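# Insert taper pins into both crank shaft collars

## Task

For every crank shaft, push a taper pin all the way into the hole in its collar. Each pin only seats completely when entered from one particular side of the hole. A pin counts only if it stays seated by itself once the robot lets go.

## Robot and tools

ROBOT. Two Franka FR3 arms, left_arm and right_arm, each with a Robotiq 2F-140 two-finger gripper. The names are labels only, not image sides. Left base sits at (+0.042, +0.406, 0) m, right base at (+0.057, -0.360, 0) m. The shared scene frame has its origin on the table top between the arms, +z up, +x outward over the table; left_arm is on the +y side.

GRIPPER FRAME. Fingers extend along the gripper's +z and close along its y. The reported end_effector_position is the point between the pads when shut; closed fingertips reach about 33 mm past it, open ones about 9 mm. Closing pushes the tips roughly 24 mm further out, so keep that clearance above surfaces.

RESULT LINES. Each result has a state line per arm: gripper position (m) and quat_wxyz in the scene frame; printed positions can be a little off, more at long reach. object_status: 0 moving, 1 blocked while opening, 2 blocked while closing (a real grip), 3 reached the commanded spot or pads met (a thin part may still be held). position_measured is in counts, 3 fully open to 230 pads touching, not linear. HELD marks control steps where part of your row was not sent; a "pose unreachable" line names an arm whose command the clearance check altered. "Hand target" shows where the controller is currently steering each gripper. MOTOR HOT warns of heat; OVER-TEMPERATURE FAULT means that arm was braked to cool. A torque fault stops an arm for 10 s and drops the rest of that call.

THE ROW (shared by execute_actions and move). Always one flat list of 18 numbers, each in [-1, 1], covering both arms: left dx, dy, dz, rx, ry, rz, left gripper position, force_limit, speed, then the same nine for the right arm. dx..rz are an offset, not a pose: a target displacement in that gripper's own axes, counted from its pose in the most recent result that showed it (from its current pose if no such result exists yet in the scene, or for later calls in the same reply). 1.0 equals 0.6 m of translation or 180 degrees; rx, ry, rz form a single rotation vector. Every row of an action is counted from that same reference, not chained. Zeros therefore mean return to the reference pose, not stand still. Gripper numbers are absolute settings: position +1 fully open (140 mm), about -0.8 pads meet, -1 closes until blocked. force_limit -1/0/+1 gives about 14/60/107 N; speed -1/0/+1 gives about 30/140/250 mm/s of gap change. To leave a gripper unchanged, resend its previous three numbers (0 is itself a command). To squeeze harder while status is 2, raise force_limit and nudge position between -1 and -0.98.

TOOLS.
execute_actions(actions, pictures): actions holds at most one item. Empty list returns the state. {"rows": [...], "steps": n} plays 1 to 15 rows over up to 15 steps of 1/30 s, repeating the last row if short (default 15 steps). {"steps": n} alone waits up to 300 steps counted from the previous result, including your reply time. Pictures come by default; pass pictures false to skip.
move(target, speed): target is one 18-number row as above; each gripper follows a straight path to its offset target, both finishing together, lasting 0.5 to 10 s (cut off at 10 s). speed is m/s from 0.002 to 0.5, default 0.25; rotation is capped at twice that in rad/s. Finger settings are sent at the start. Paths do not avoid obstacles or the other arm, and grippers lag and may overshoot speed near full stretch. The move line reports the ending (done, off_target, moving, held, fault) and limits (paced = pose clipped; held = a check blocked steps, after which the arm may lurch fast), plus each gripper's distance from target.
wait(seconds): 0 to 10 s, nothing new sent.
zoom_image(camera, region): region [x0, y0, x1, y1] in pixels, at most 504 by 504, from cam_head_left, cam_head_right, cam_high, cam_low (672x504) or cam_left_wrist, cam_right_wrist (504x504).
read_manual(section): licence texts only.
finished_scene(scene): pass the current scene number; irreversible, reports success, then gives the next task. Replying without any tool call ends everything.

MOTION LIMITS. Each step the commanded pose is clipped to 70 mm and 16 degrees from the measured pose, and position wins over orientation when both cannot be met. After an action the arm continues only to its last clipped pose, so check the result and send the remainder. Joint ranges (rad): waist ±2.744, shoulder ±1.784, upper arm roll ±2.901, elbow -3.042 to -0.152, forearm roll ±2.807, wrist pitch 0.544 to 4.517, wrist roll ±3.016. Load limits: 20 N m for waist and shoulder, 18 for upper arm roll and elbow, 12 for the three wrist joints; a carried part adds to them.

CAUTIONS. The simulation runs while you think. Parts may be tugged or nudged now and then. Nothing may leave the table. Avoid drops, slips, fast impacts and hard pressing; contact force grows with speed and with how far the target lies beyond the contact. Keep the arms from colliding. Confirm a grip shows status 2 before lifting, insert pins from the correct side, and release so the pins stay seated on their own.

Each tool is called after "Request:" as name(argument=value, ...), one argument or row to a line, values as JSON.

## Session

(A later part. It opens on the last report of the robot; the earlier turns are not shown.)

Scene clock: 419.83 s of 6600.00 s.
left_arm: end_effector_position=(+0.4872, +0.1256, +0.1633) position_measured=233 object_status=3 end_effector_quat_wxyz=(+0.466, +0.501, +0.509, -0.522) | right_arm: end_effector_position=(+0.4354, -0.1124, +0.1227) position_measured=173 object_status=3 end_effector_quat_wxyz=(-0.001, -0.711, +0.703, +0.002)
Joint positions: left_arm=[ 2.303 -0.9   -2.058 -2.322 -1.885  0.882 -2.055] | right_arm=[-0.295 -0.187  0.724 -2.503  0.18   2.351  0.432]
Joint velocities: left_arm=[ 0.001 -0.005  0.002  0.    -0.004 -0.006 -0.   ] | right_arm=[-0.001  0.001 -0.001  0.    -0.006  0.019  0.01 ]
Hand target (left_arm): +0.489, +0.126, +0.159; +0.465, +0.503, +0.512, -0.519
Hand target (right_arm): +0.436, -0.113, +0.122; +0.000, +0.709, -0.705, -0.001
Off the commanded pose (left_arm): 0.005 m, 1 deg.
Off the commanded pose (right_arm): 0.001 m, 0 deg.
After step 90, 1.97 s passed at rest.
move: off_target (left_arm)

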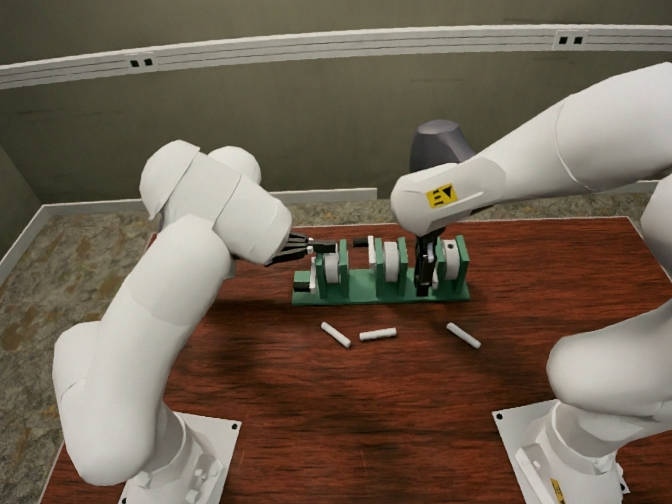

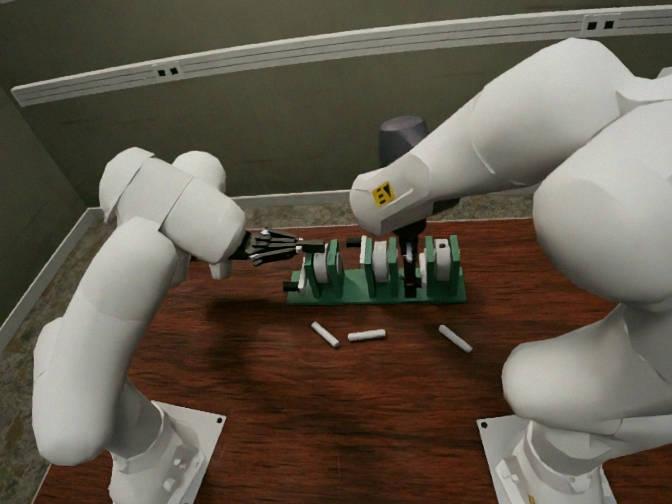

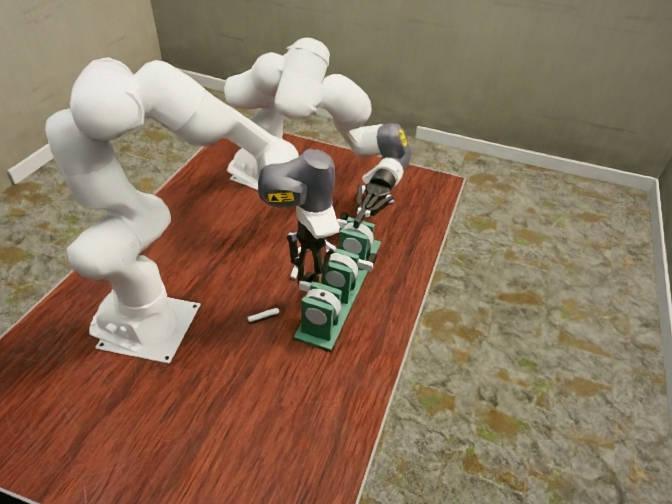

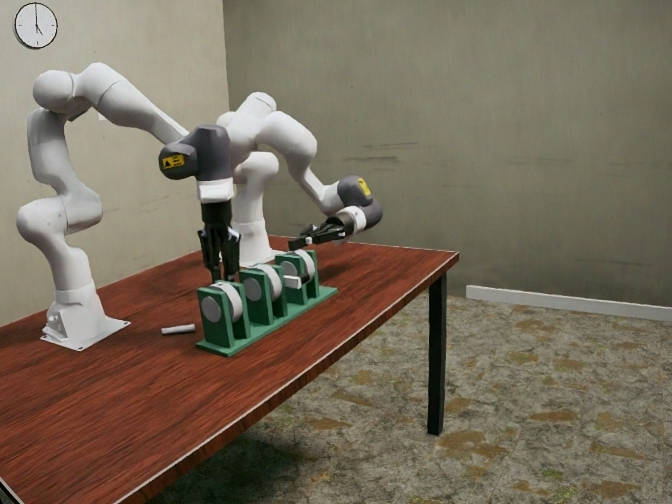

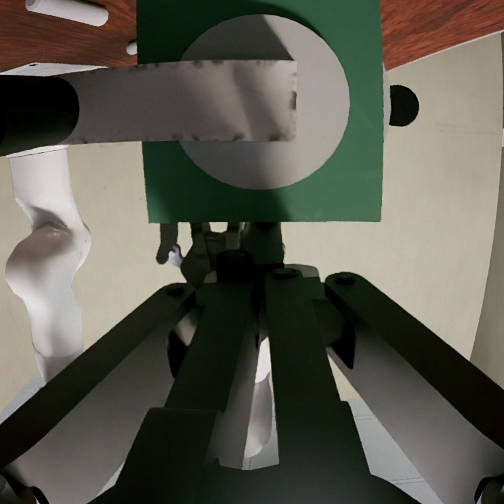

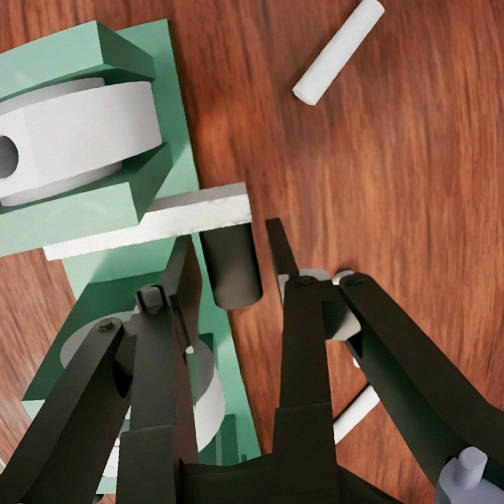

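Request:
move(
  target=[-0.12,0,-0.05,0,0,0,-0.85,0,0, -0.005,-0.003,0,0,0,0,-0.35,-1,0],
  speed=0.08,
)

Request:
move(
  target=[0,0,0,0,0,0,-0.85,0,0, 0,0,0,0,0,0,-1,-0.8,-0.6],
  speed=0.05,
)

Scene clock: 425.53 s of 6600.00 s.
left_arm: end_effector_position=(+0.4939, +0.1541, +0.2349) position_measured=233 object_status=3 end_effector_quat_wxyz=(+0.471, +0.503, +0.506, -0.518) | right_arm: end_effector_position=(+0.4377, -0.1105, +0.1225) position_measured=173 object_status=3 end_effector_quat_wxyz=(+0.000, -0.711, +0.703, +0.003)
Joint positions: left_arm=[ 2.257 -0.773 -1.893 -2.343 -1.778  0.875 -2.13 ] | right_arm=[-0.295 -0.177  0.724 -2.496  0.172  2.354  0.438]
Joint velocities: left_arm=[-0.     0.005  0.    -0.     0.006 -0.001 -0.024] | right_arm=[ 0.    -0.001 -0.     0.001 -0.001 -0.     0.002]
Hand target (left_arm): +0.492, +0.153, +0.235; +0.466, +0.500, +0.509, -0.523
Hand target (right_arm): +0.437, -0.109, +0.123; +0.001, +0.711, -0.703, -0.002
Off the commanded pose (left_arm): 0.001 m, 1 deg.
Off the commanded pose (right_arm): 0.001 m, 0 deg.
After step 90, 1.30 s passed at rest.
move: done

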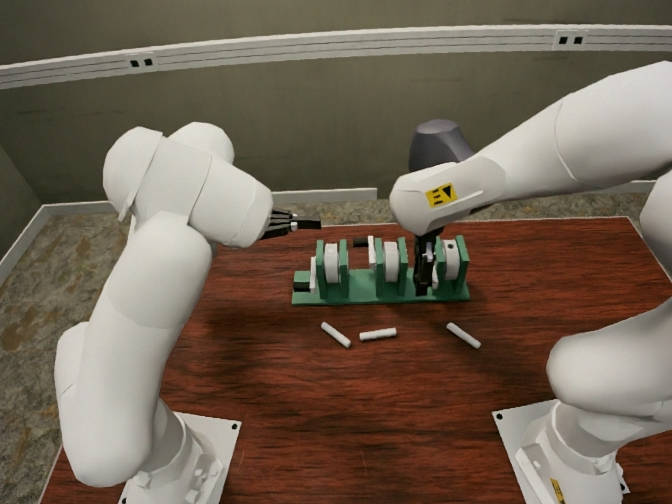

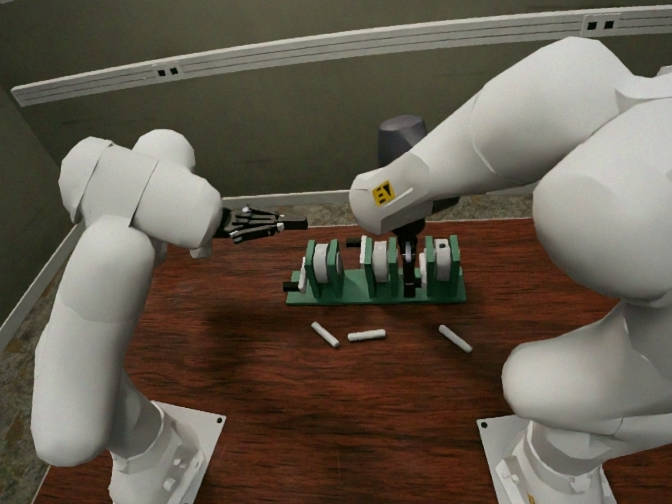

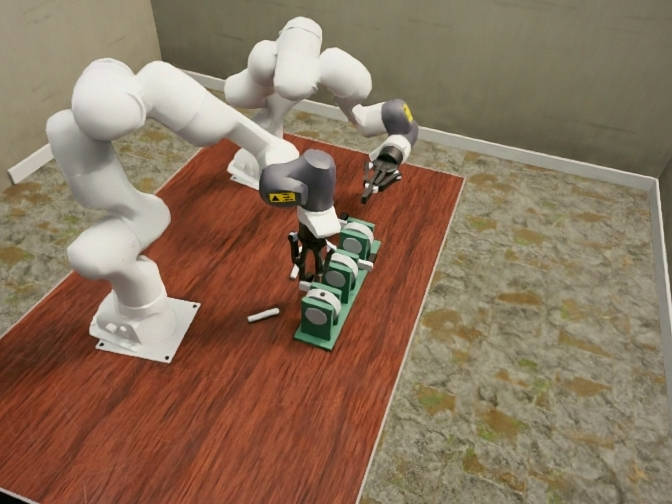

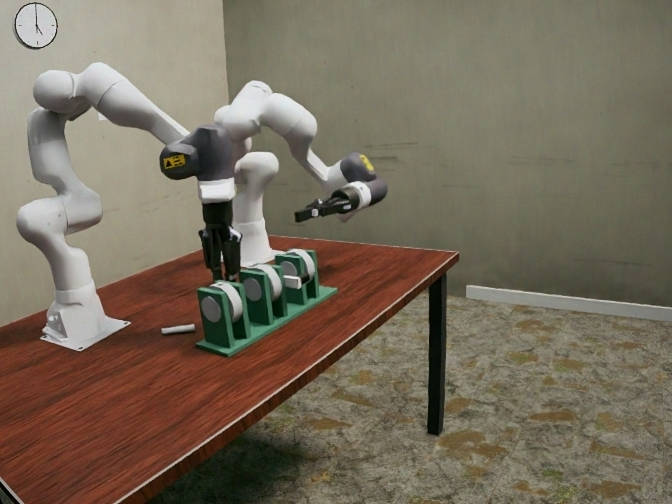

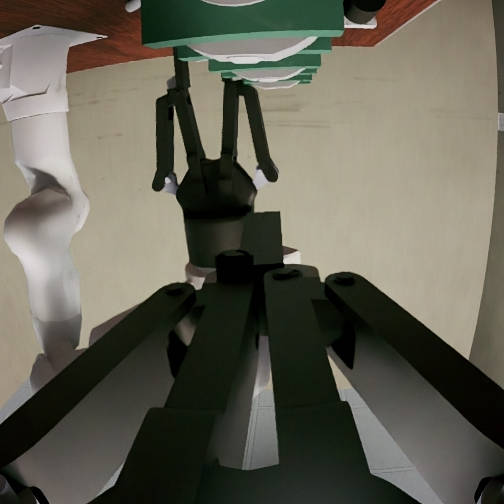

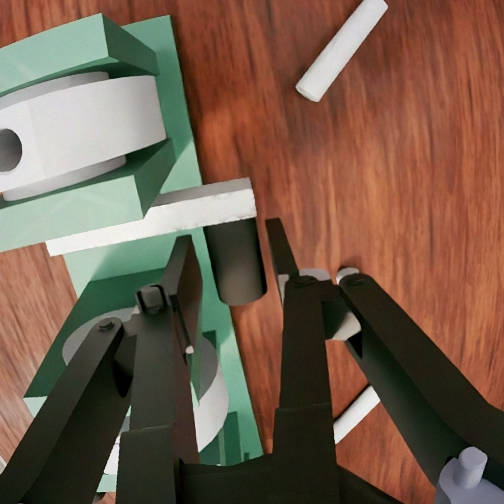

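Scene clock: 426.07 s of 6600.00 s.
left_arm: end_effector_position=(+0.4939, +0.1541, +0.2349) position_measured=233 object_status=3 end_effector_quat_wxyz=(+0.471, +0.503, +0.506, -0.518) | right_arm: end_effector_position=(+0.4353, -0.1105, +0.1213) position_measured=196 object_status=2 end_effector_quat_wxyz=(-0.003, -0.711, +0.703, +0.004)
Joint positions: left_arm=[ 2.257 -0.773 -1.893 -2.343 -1.778  0.875 -2.13 ] | right_arm=[-0.294 -0.176  0.725 -2.497  0.173  2.35   0.44 ]
Joint velocities: left_arm=[-0.     0.001 -0.    -0.    -0.     0.001  0.002] | right_arm=[ 0.    -0.     0.001 -0.001  0.002 -0.     0.   ]
Hand target (left_arm): +0.494, +0.154, +0.235; +0.471, +0.503, +0.506, -0.518
Hand target (right_arm): +0.438, -0.110, +0.122; -0.000, +0.711, -0.703, -0.003
Off the commanded pose (left_arm): 0.000 m, 0 deg.
Off the commanded pose (right_arm): 0.003 m, 0 deg.
move: done

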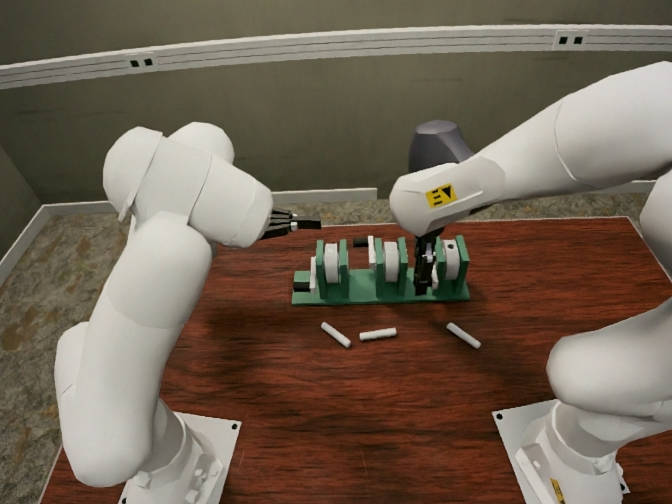

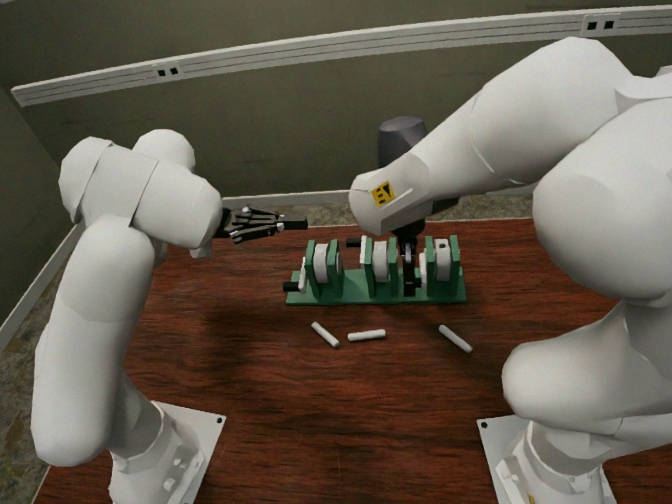

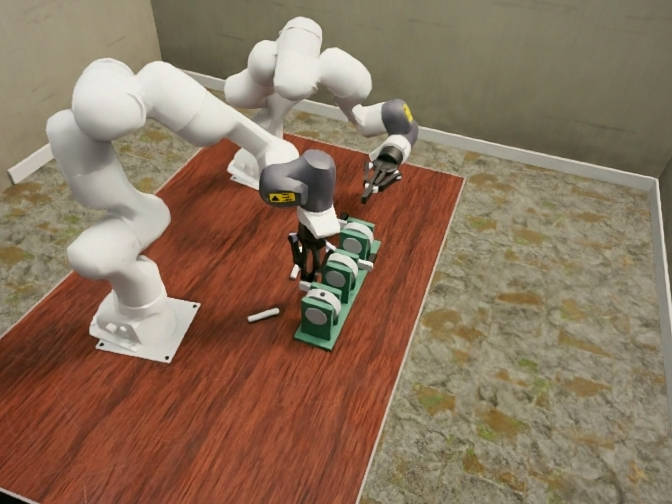

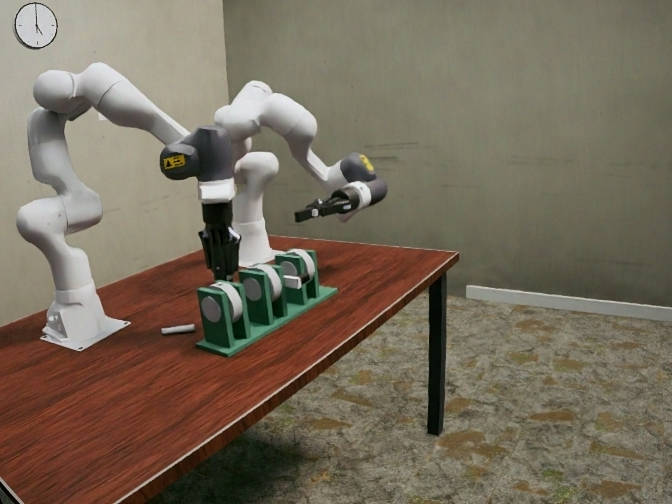

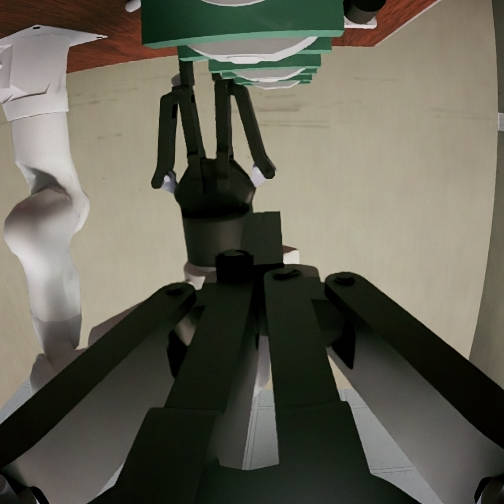

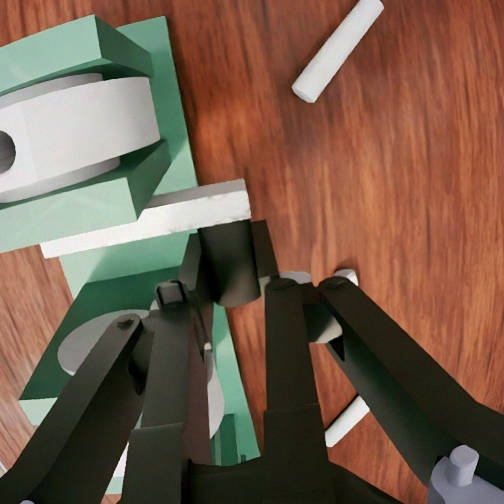

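Request:
move(
  target=[0,0,0,0,0,0,-0.85,0,0, 0,-0.014,-0.06,0,0,0,-0.98,-0.6,-0.6],
  speed=0.03,
)

Scene clock: 431.33 s of 6600.00 s.
left_arm: end_effector_position=(+0.4939, +0.1541, +0.2349) position_measured=233 object_status=3 end_effector_quat_wxyz=(+0.471, +0.503, +0.506, -0.518) | right_arm: end_effector_position=(+0.4436, -0.1107, +0.1545) position_measured=196 object_status=2 end_effector_quat_wxyz=(-0.004, -0.709, +0.705, +0.004)
Joint positions: left_arm=[ 2.257 -0.773 -1.893 -2.343 -1.778  0.875 -2.13 ] | right_arm=[-0.294 -0.221  0.703 -2.437  0.19   2.25   0.42 ]
Joint velocities: left_arm=[-0.001  0.     0.001 -0.001 -0.002 -0.001 -0.   ] | right_arm=[ 0.002 -0.     0.     0.003  0.001 -0.003 -0.003]
Hand target (left_arm): +0.494, +0.154, +0.235; +0.471, +0.503, +0.506, -0.518
Hand target (right_arm): +0.444, -0.110, +0.157; +0.003, +0.711, -0.703, -0.004
Off the commanded pose (left_arm): 0.000 m, 0 deg.
Off the commanded pose (right_arm): 0.003 m, 0 deg.
After step 90, 0.73 s passed at rest.
move: done

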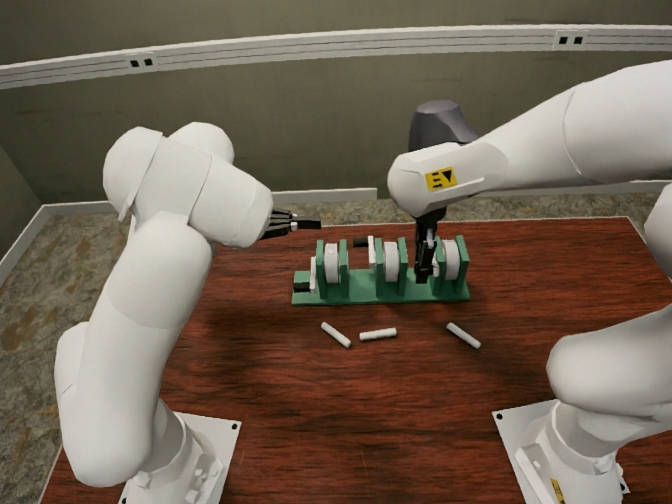

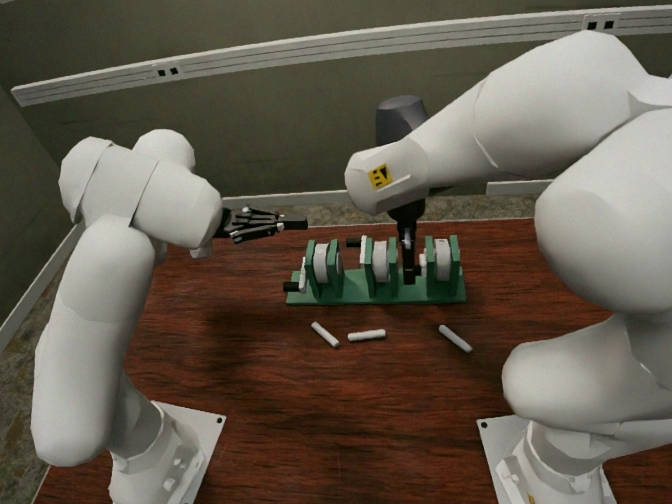

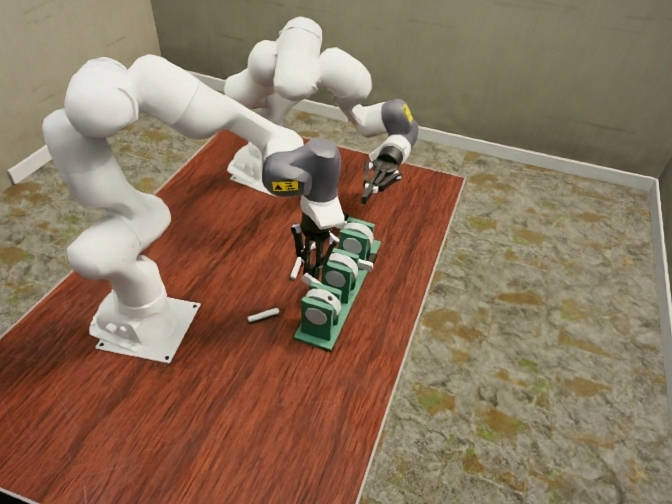

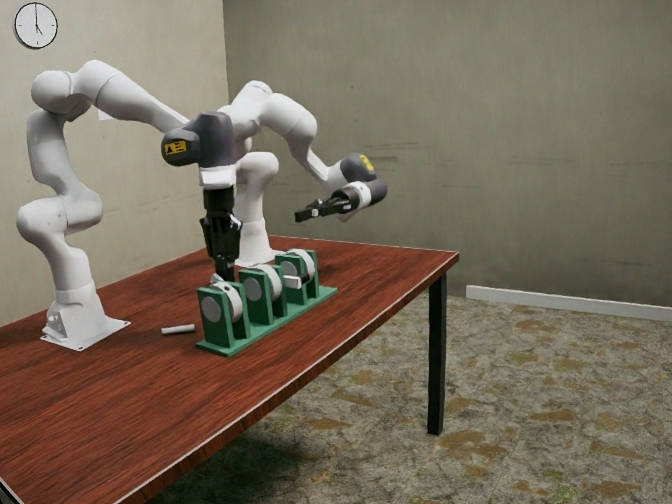

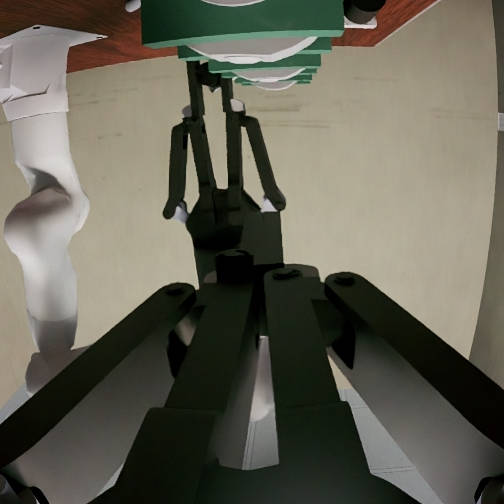

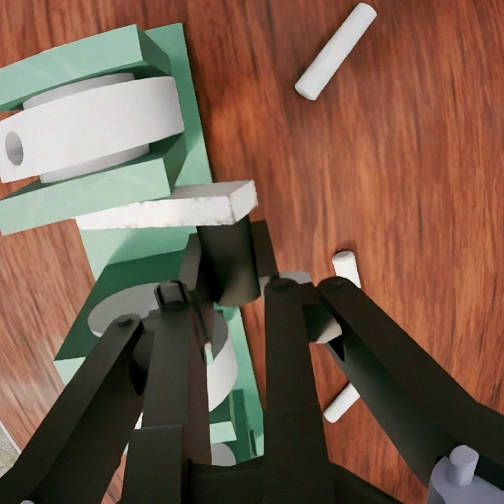

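Request:
execute_actions(
  actions=[],
)

Scene clock: 452.00 s of 6600.00 s.
left_arm: end_effector_position=(+0.4939, +0.1541, +0.2349) position_measured=233 object_status=3 end_effector_quat_wxyz=(+0.471, +0.503, +0.506, -0.518) | right_arm: end_effector_position=(+0.4436, -0.1107, +0.1546) position_measured=196 object_status=2 end_effector_quat_wxyz=(-0.004, -0.709, +0.705, +0.004)
Joint positions: left_arm=[ 2.257 -0.773 -1.893 -2.343 -1.778  0.875 -2.13 ] | right_arm=[-0.294 -0.221  0.703 -2.437  0.19   2.249  0.419]
Joint velocities: left_arm=[-0.001 -0.    -0.    -0.001  0.001 -0.001 -0.   ] | right_arm=[-0.001 -0.     0.     0.001  0.     0.001 -0.002]
Hand target (left_arm): +0.494, +0.154, +0.235; +0.471, +0.503, +0.506, -0.518
Hand target (right_arm): +0.444, -0.110, +0.157; +0.003, +0.711, -0.703, -0.004
Off the commanded pose (left_arm): 0.000 m, 0 deg.
Off the commanded pose (right_arm): 0.003 m, 0 deg.
Steps of this call (steps 1 to 90: nothing new was sent; then 17.67 s passed at rest). Readings (end_effector_position | what the end effector reports):
1: left_arm (+0.4939, +0.1541, +0.2349) | right_arm (+0.4436, -0.1107, +0.1545) | left_arm position_measured=233 object_status=3 | right_arm position_measured=196 object_status=2
2: left_arm (+0.4939, +0.1541, +0.2349) | right_arm (+0.4436, -0.1107, +0.1545) | left_arm position_measured=233 object_status=3 | right_arm position_measured=196 object_status=2
4: left_arm (+0.4939, +0.1541, +0.2349) | right_arm (+0.4436, -0.1107, +0.1545) | left_arm position_measured=233 object_status=3 | right_arm position_measured=196 object_status=2
8: left_arm (+0.4939, +0.1541, +0.2349) | right_arm (+0.4436, -0.1107, +0.1545) | left_arm position_measured=233 object_status=3 | right_arm position_measured=196 object_status=2
90: the state above

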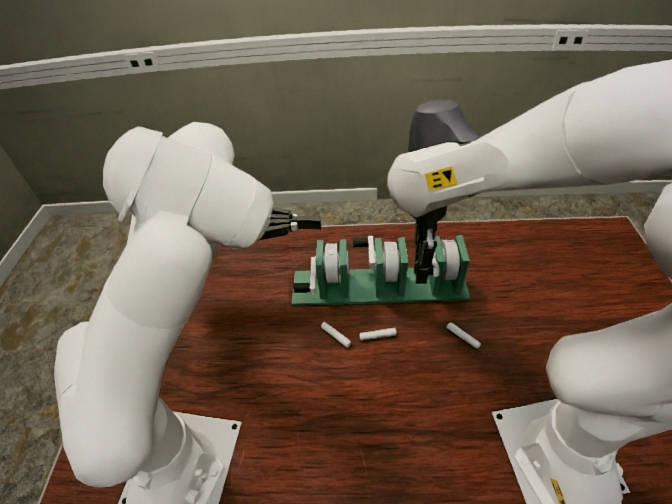

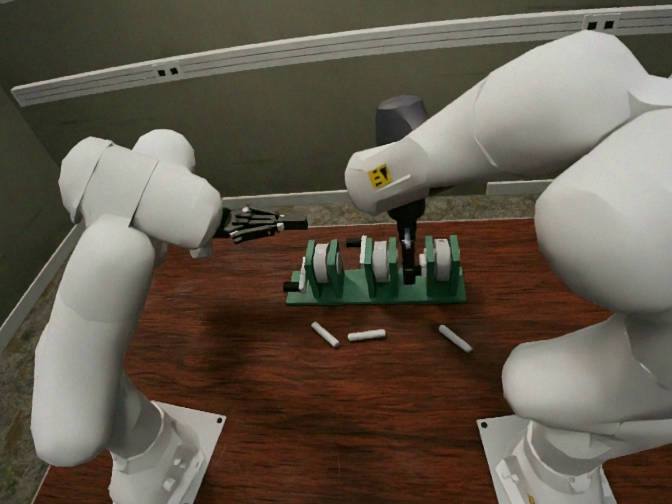

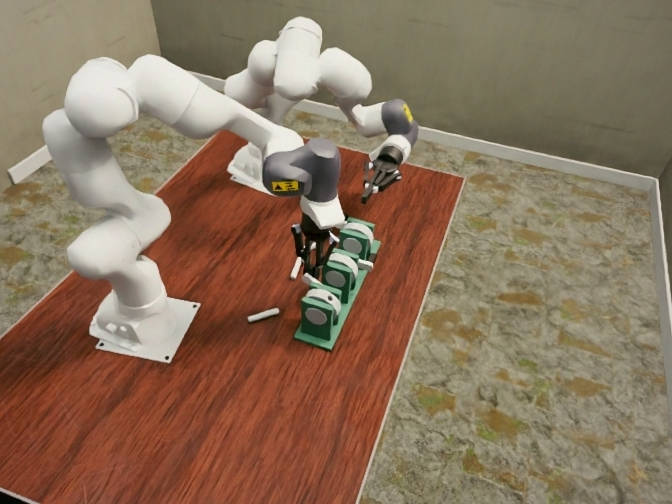

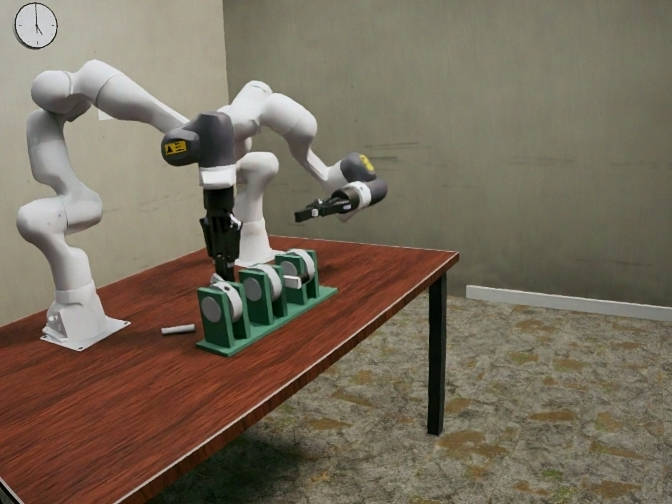

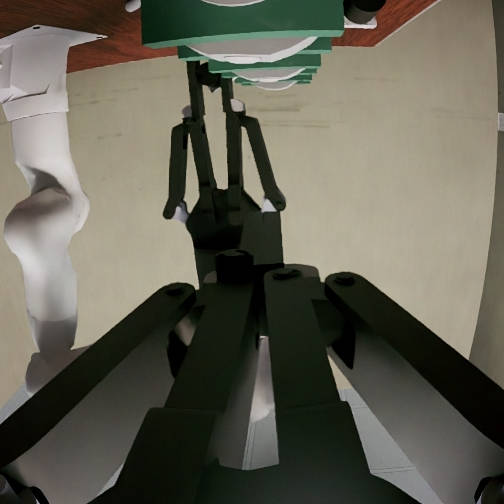

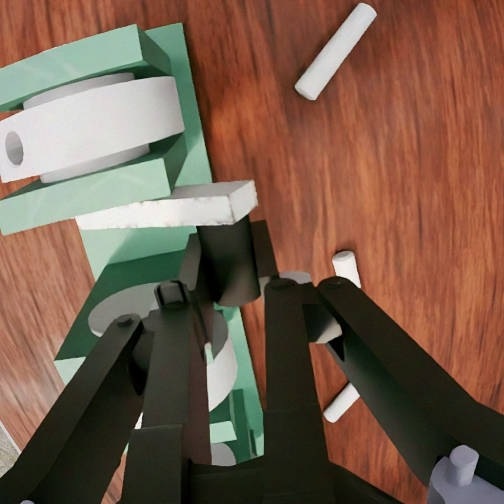

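Request:
move(
  target=[0,0,0,0,0,0,-0.85,0,0, 0,-0.0457,-0.048,0,0,0,-0.98,-0.6,-0.6],
  speed=0.03,
)

Request:
move(
  target=[0,0,0,0,0,0,-0.85,0,0, 0,-0.0583,-0.017,0,0,0,-0.98,-0.6,-0.6],
  speed=0.03,
)

Scene clock: 457.20 s of 6600.00 s.
left_arm: end_effector_position=(+0.4939, +0.1541, +0.2349) position_measured=233 object_status=3 end_effector_quat_wxyz=(+0.471, +0.503, +0.506, -0.518) | right_arm: end_effector_position=(+0.4670, -0.1111, +0.1794) position_measured=196 object_status=2 end_effector_quat_wxyz=(-0.009, -0.710, +0.704, +0.006)
Joint positions: left_arm=[ 2.257 -0.773 -1.893 -2.343 -1.778  0.875 -2.13 ] | right_arm=[-0.327 -0.18   0.7   -2.331  0.149  2.167  0.421]
Joint velocities: left_arm=[ 0.001 -0.001 -0.001 -0.001 -0.    -0.001  0.   ] | right_arm=[-0.     0.002  0.     0.002 -0.001 -0.002  0.003]
Hand target (left_arm): +0.494, +0.154, +0.235; +0.471, +0.503, +0.506, -0.518
Hand target (right_arm): +0.472, -0.111, +0.183; +0.004, +0.709, -0.705, -0.004
Off the commanded pose (left_arm): 0.000 m, 0 deg.
Off the commanded pose (right_arm): 0.006 m, 1 deg.
After step 90, 0.57 s passed at rest.
move: off_target (right_arm)

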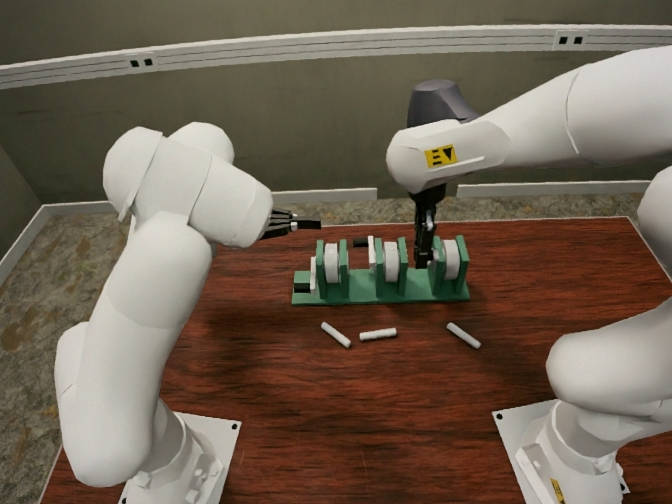

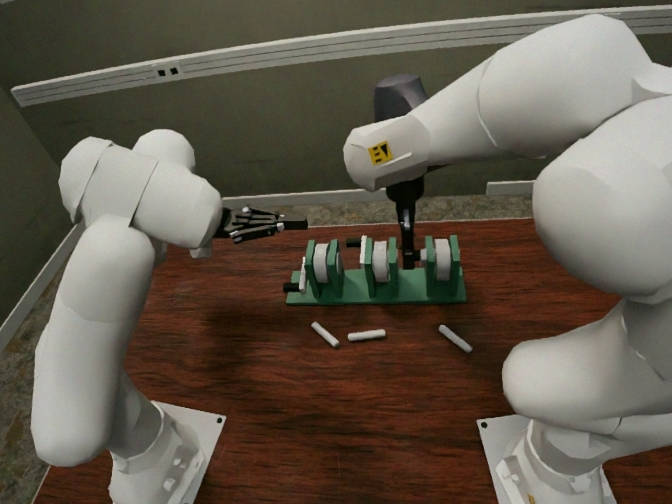

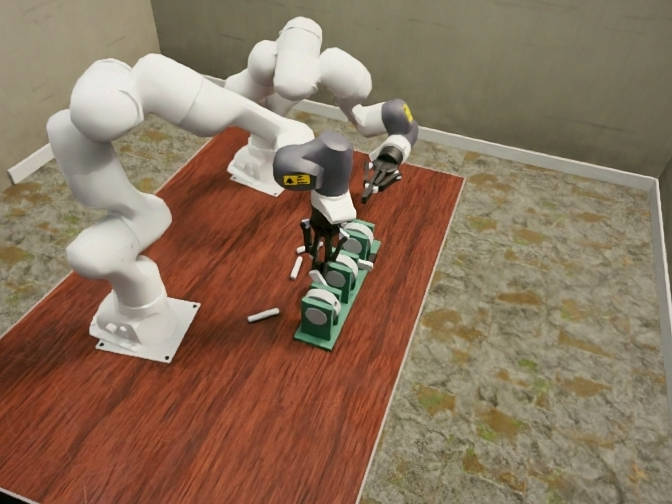

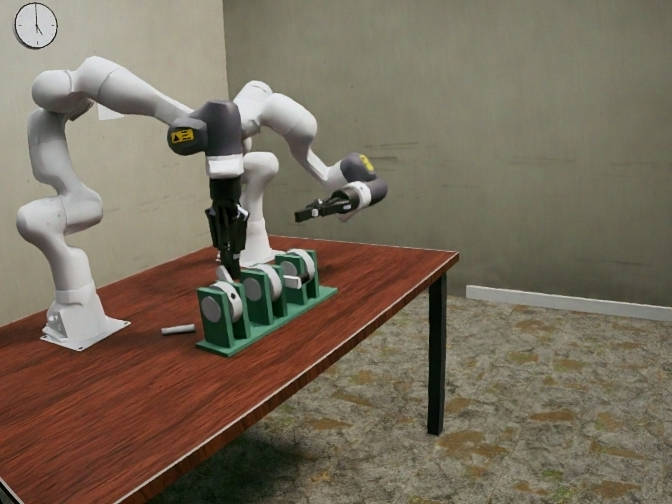

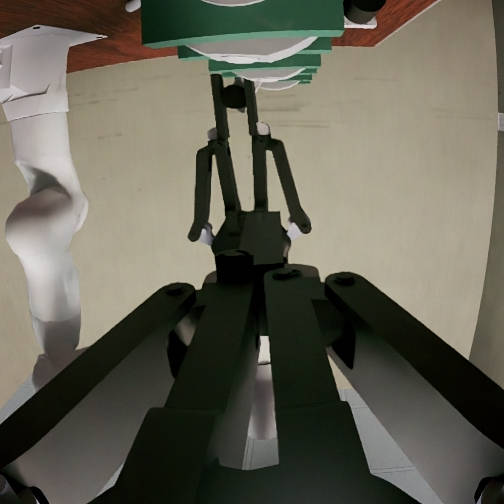

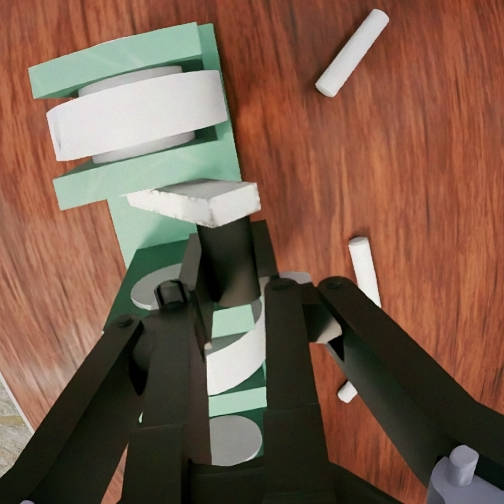

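Scene clock: 458.67 s of 6600.00 s.
left_arm: end_effector_position=(+0.4939, +0.1541, +0.2349) position_measured=233 object_status=3 end_effector_quat_wxyz=(+0.471, +0.503, +0.506, -0.518) | right_arm: end_effector_position=(+0.5029, -0.1117, +0.1903) position_measured=196 object_status=2 end_effector_quat_wxyz=(-0.008, -0.710, +0.704, +0.004)
Joint positions: left_arm=[ 2.257 -0.773 -1.893 -2.343 -1.778  0.875 -2.13 ] | right_arm=[-0.356 -0.083  0.7   -2.219  0.068  2.137  0.448]
Joint velocities: left_arm=[ 0.002  0.001 -0.002 -0.    -0.     0.001 -0.001] | right_arm=[ 0.     0.004 -0.001  0.006 -0.007  0.     0.008]
Hand target (left_arm): +0.494, +0.154, +0.235; +0.471, +0.503, +0.506, -0.518
Hand target (right_arm): +0.502, -0.111, +0.188; +0.009, +0.710, -0.705, -0.006
Off the commanded pose (left_arm): 0.000 m, 0 deg.
Off the commanded pose (right_arm): 0.002 m, 0 deg.
move: done

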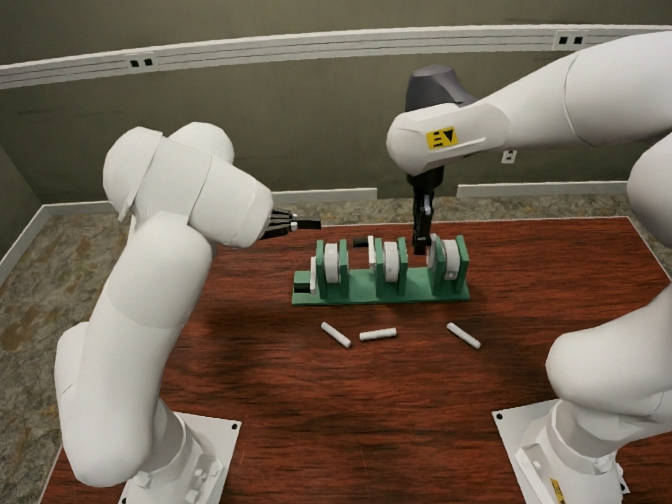

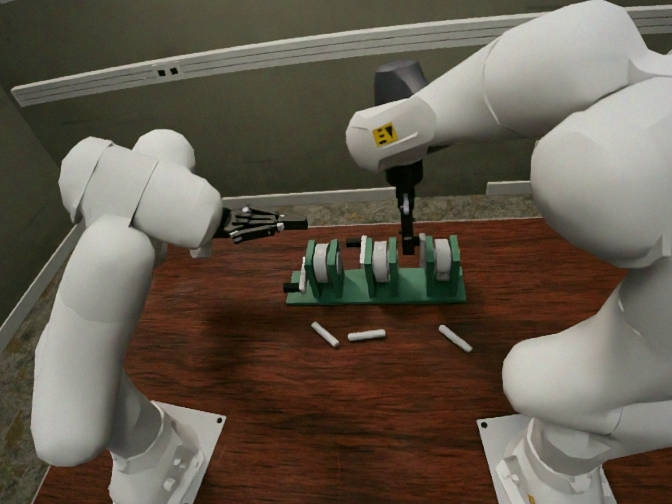

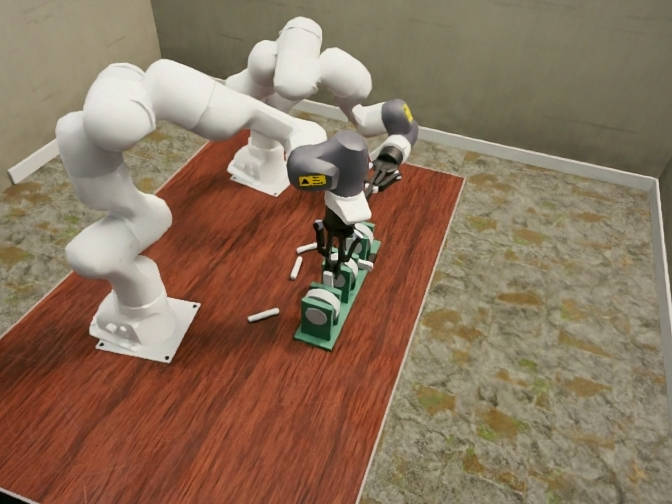

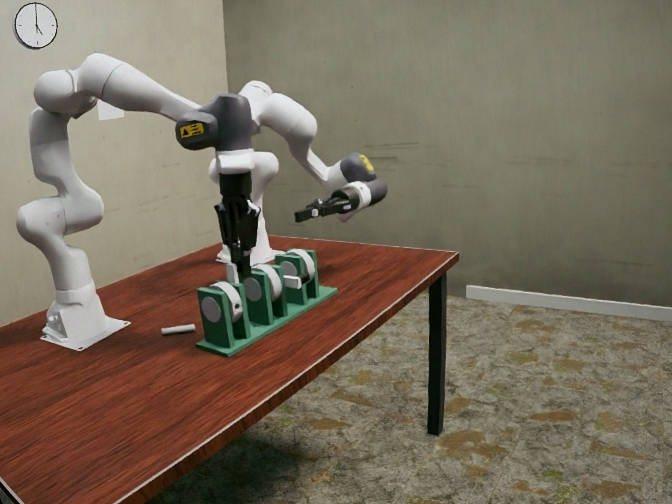

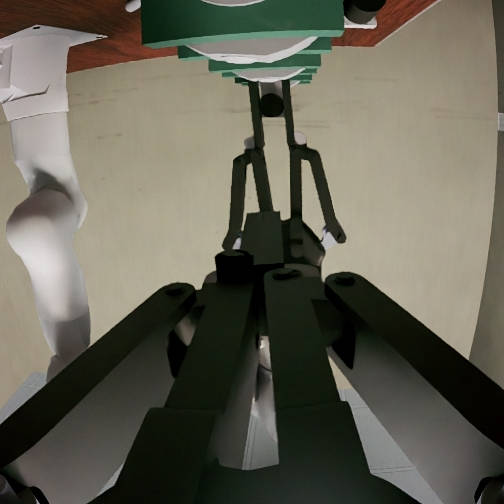

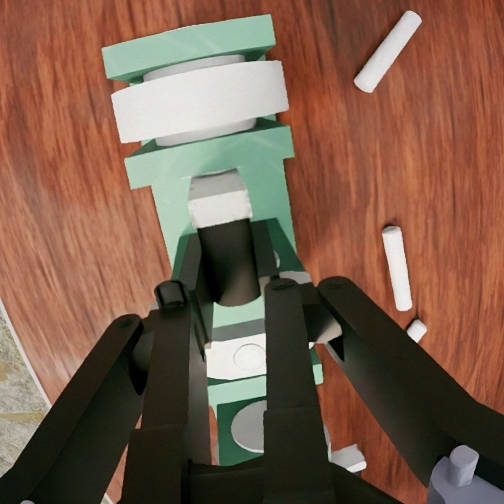

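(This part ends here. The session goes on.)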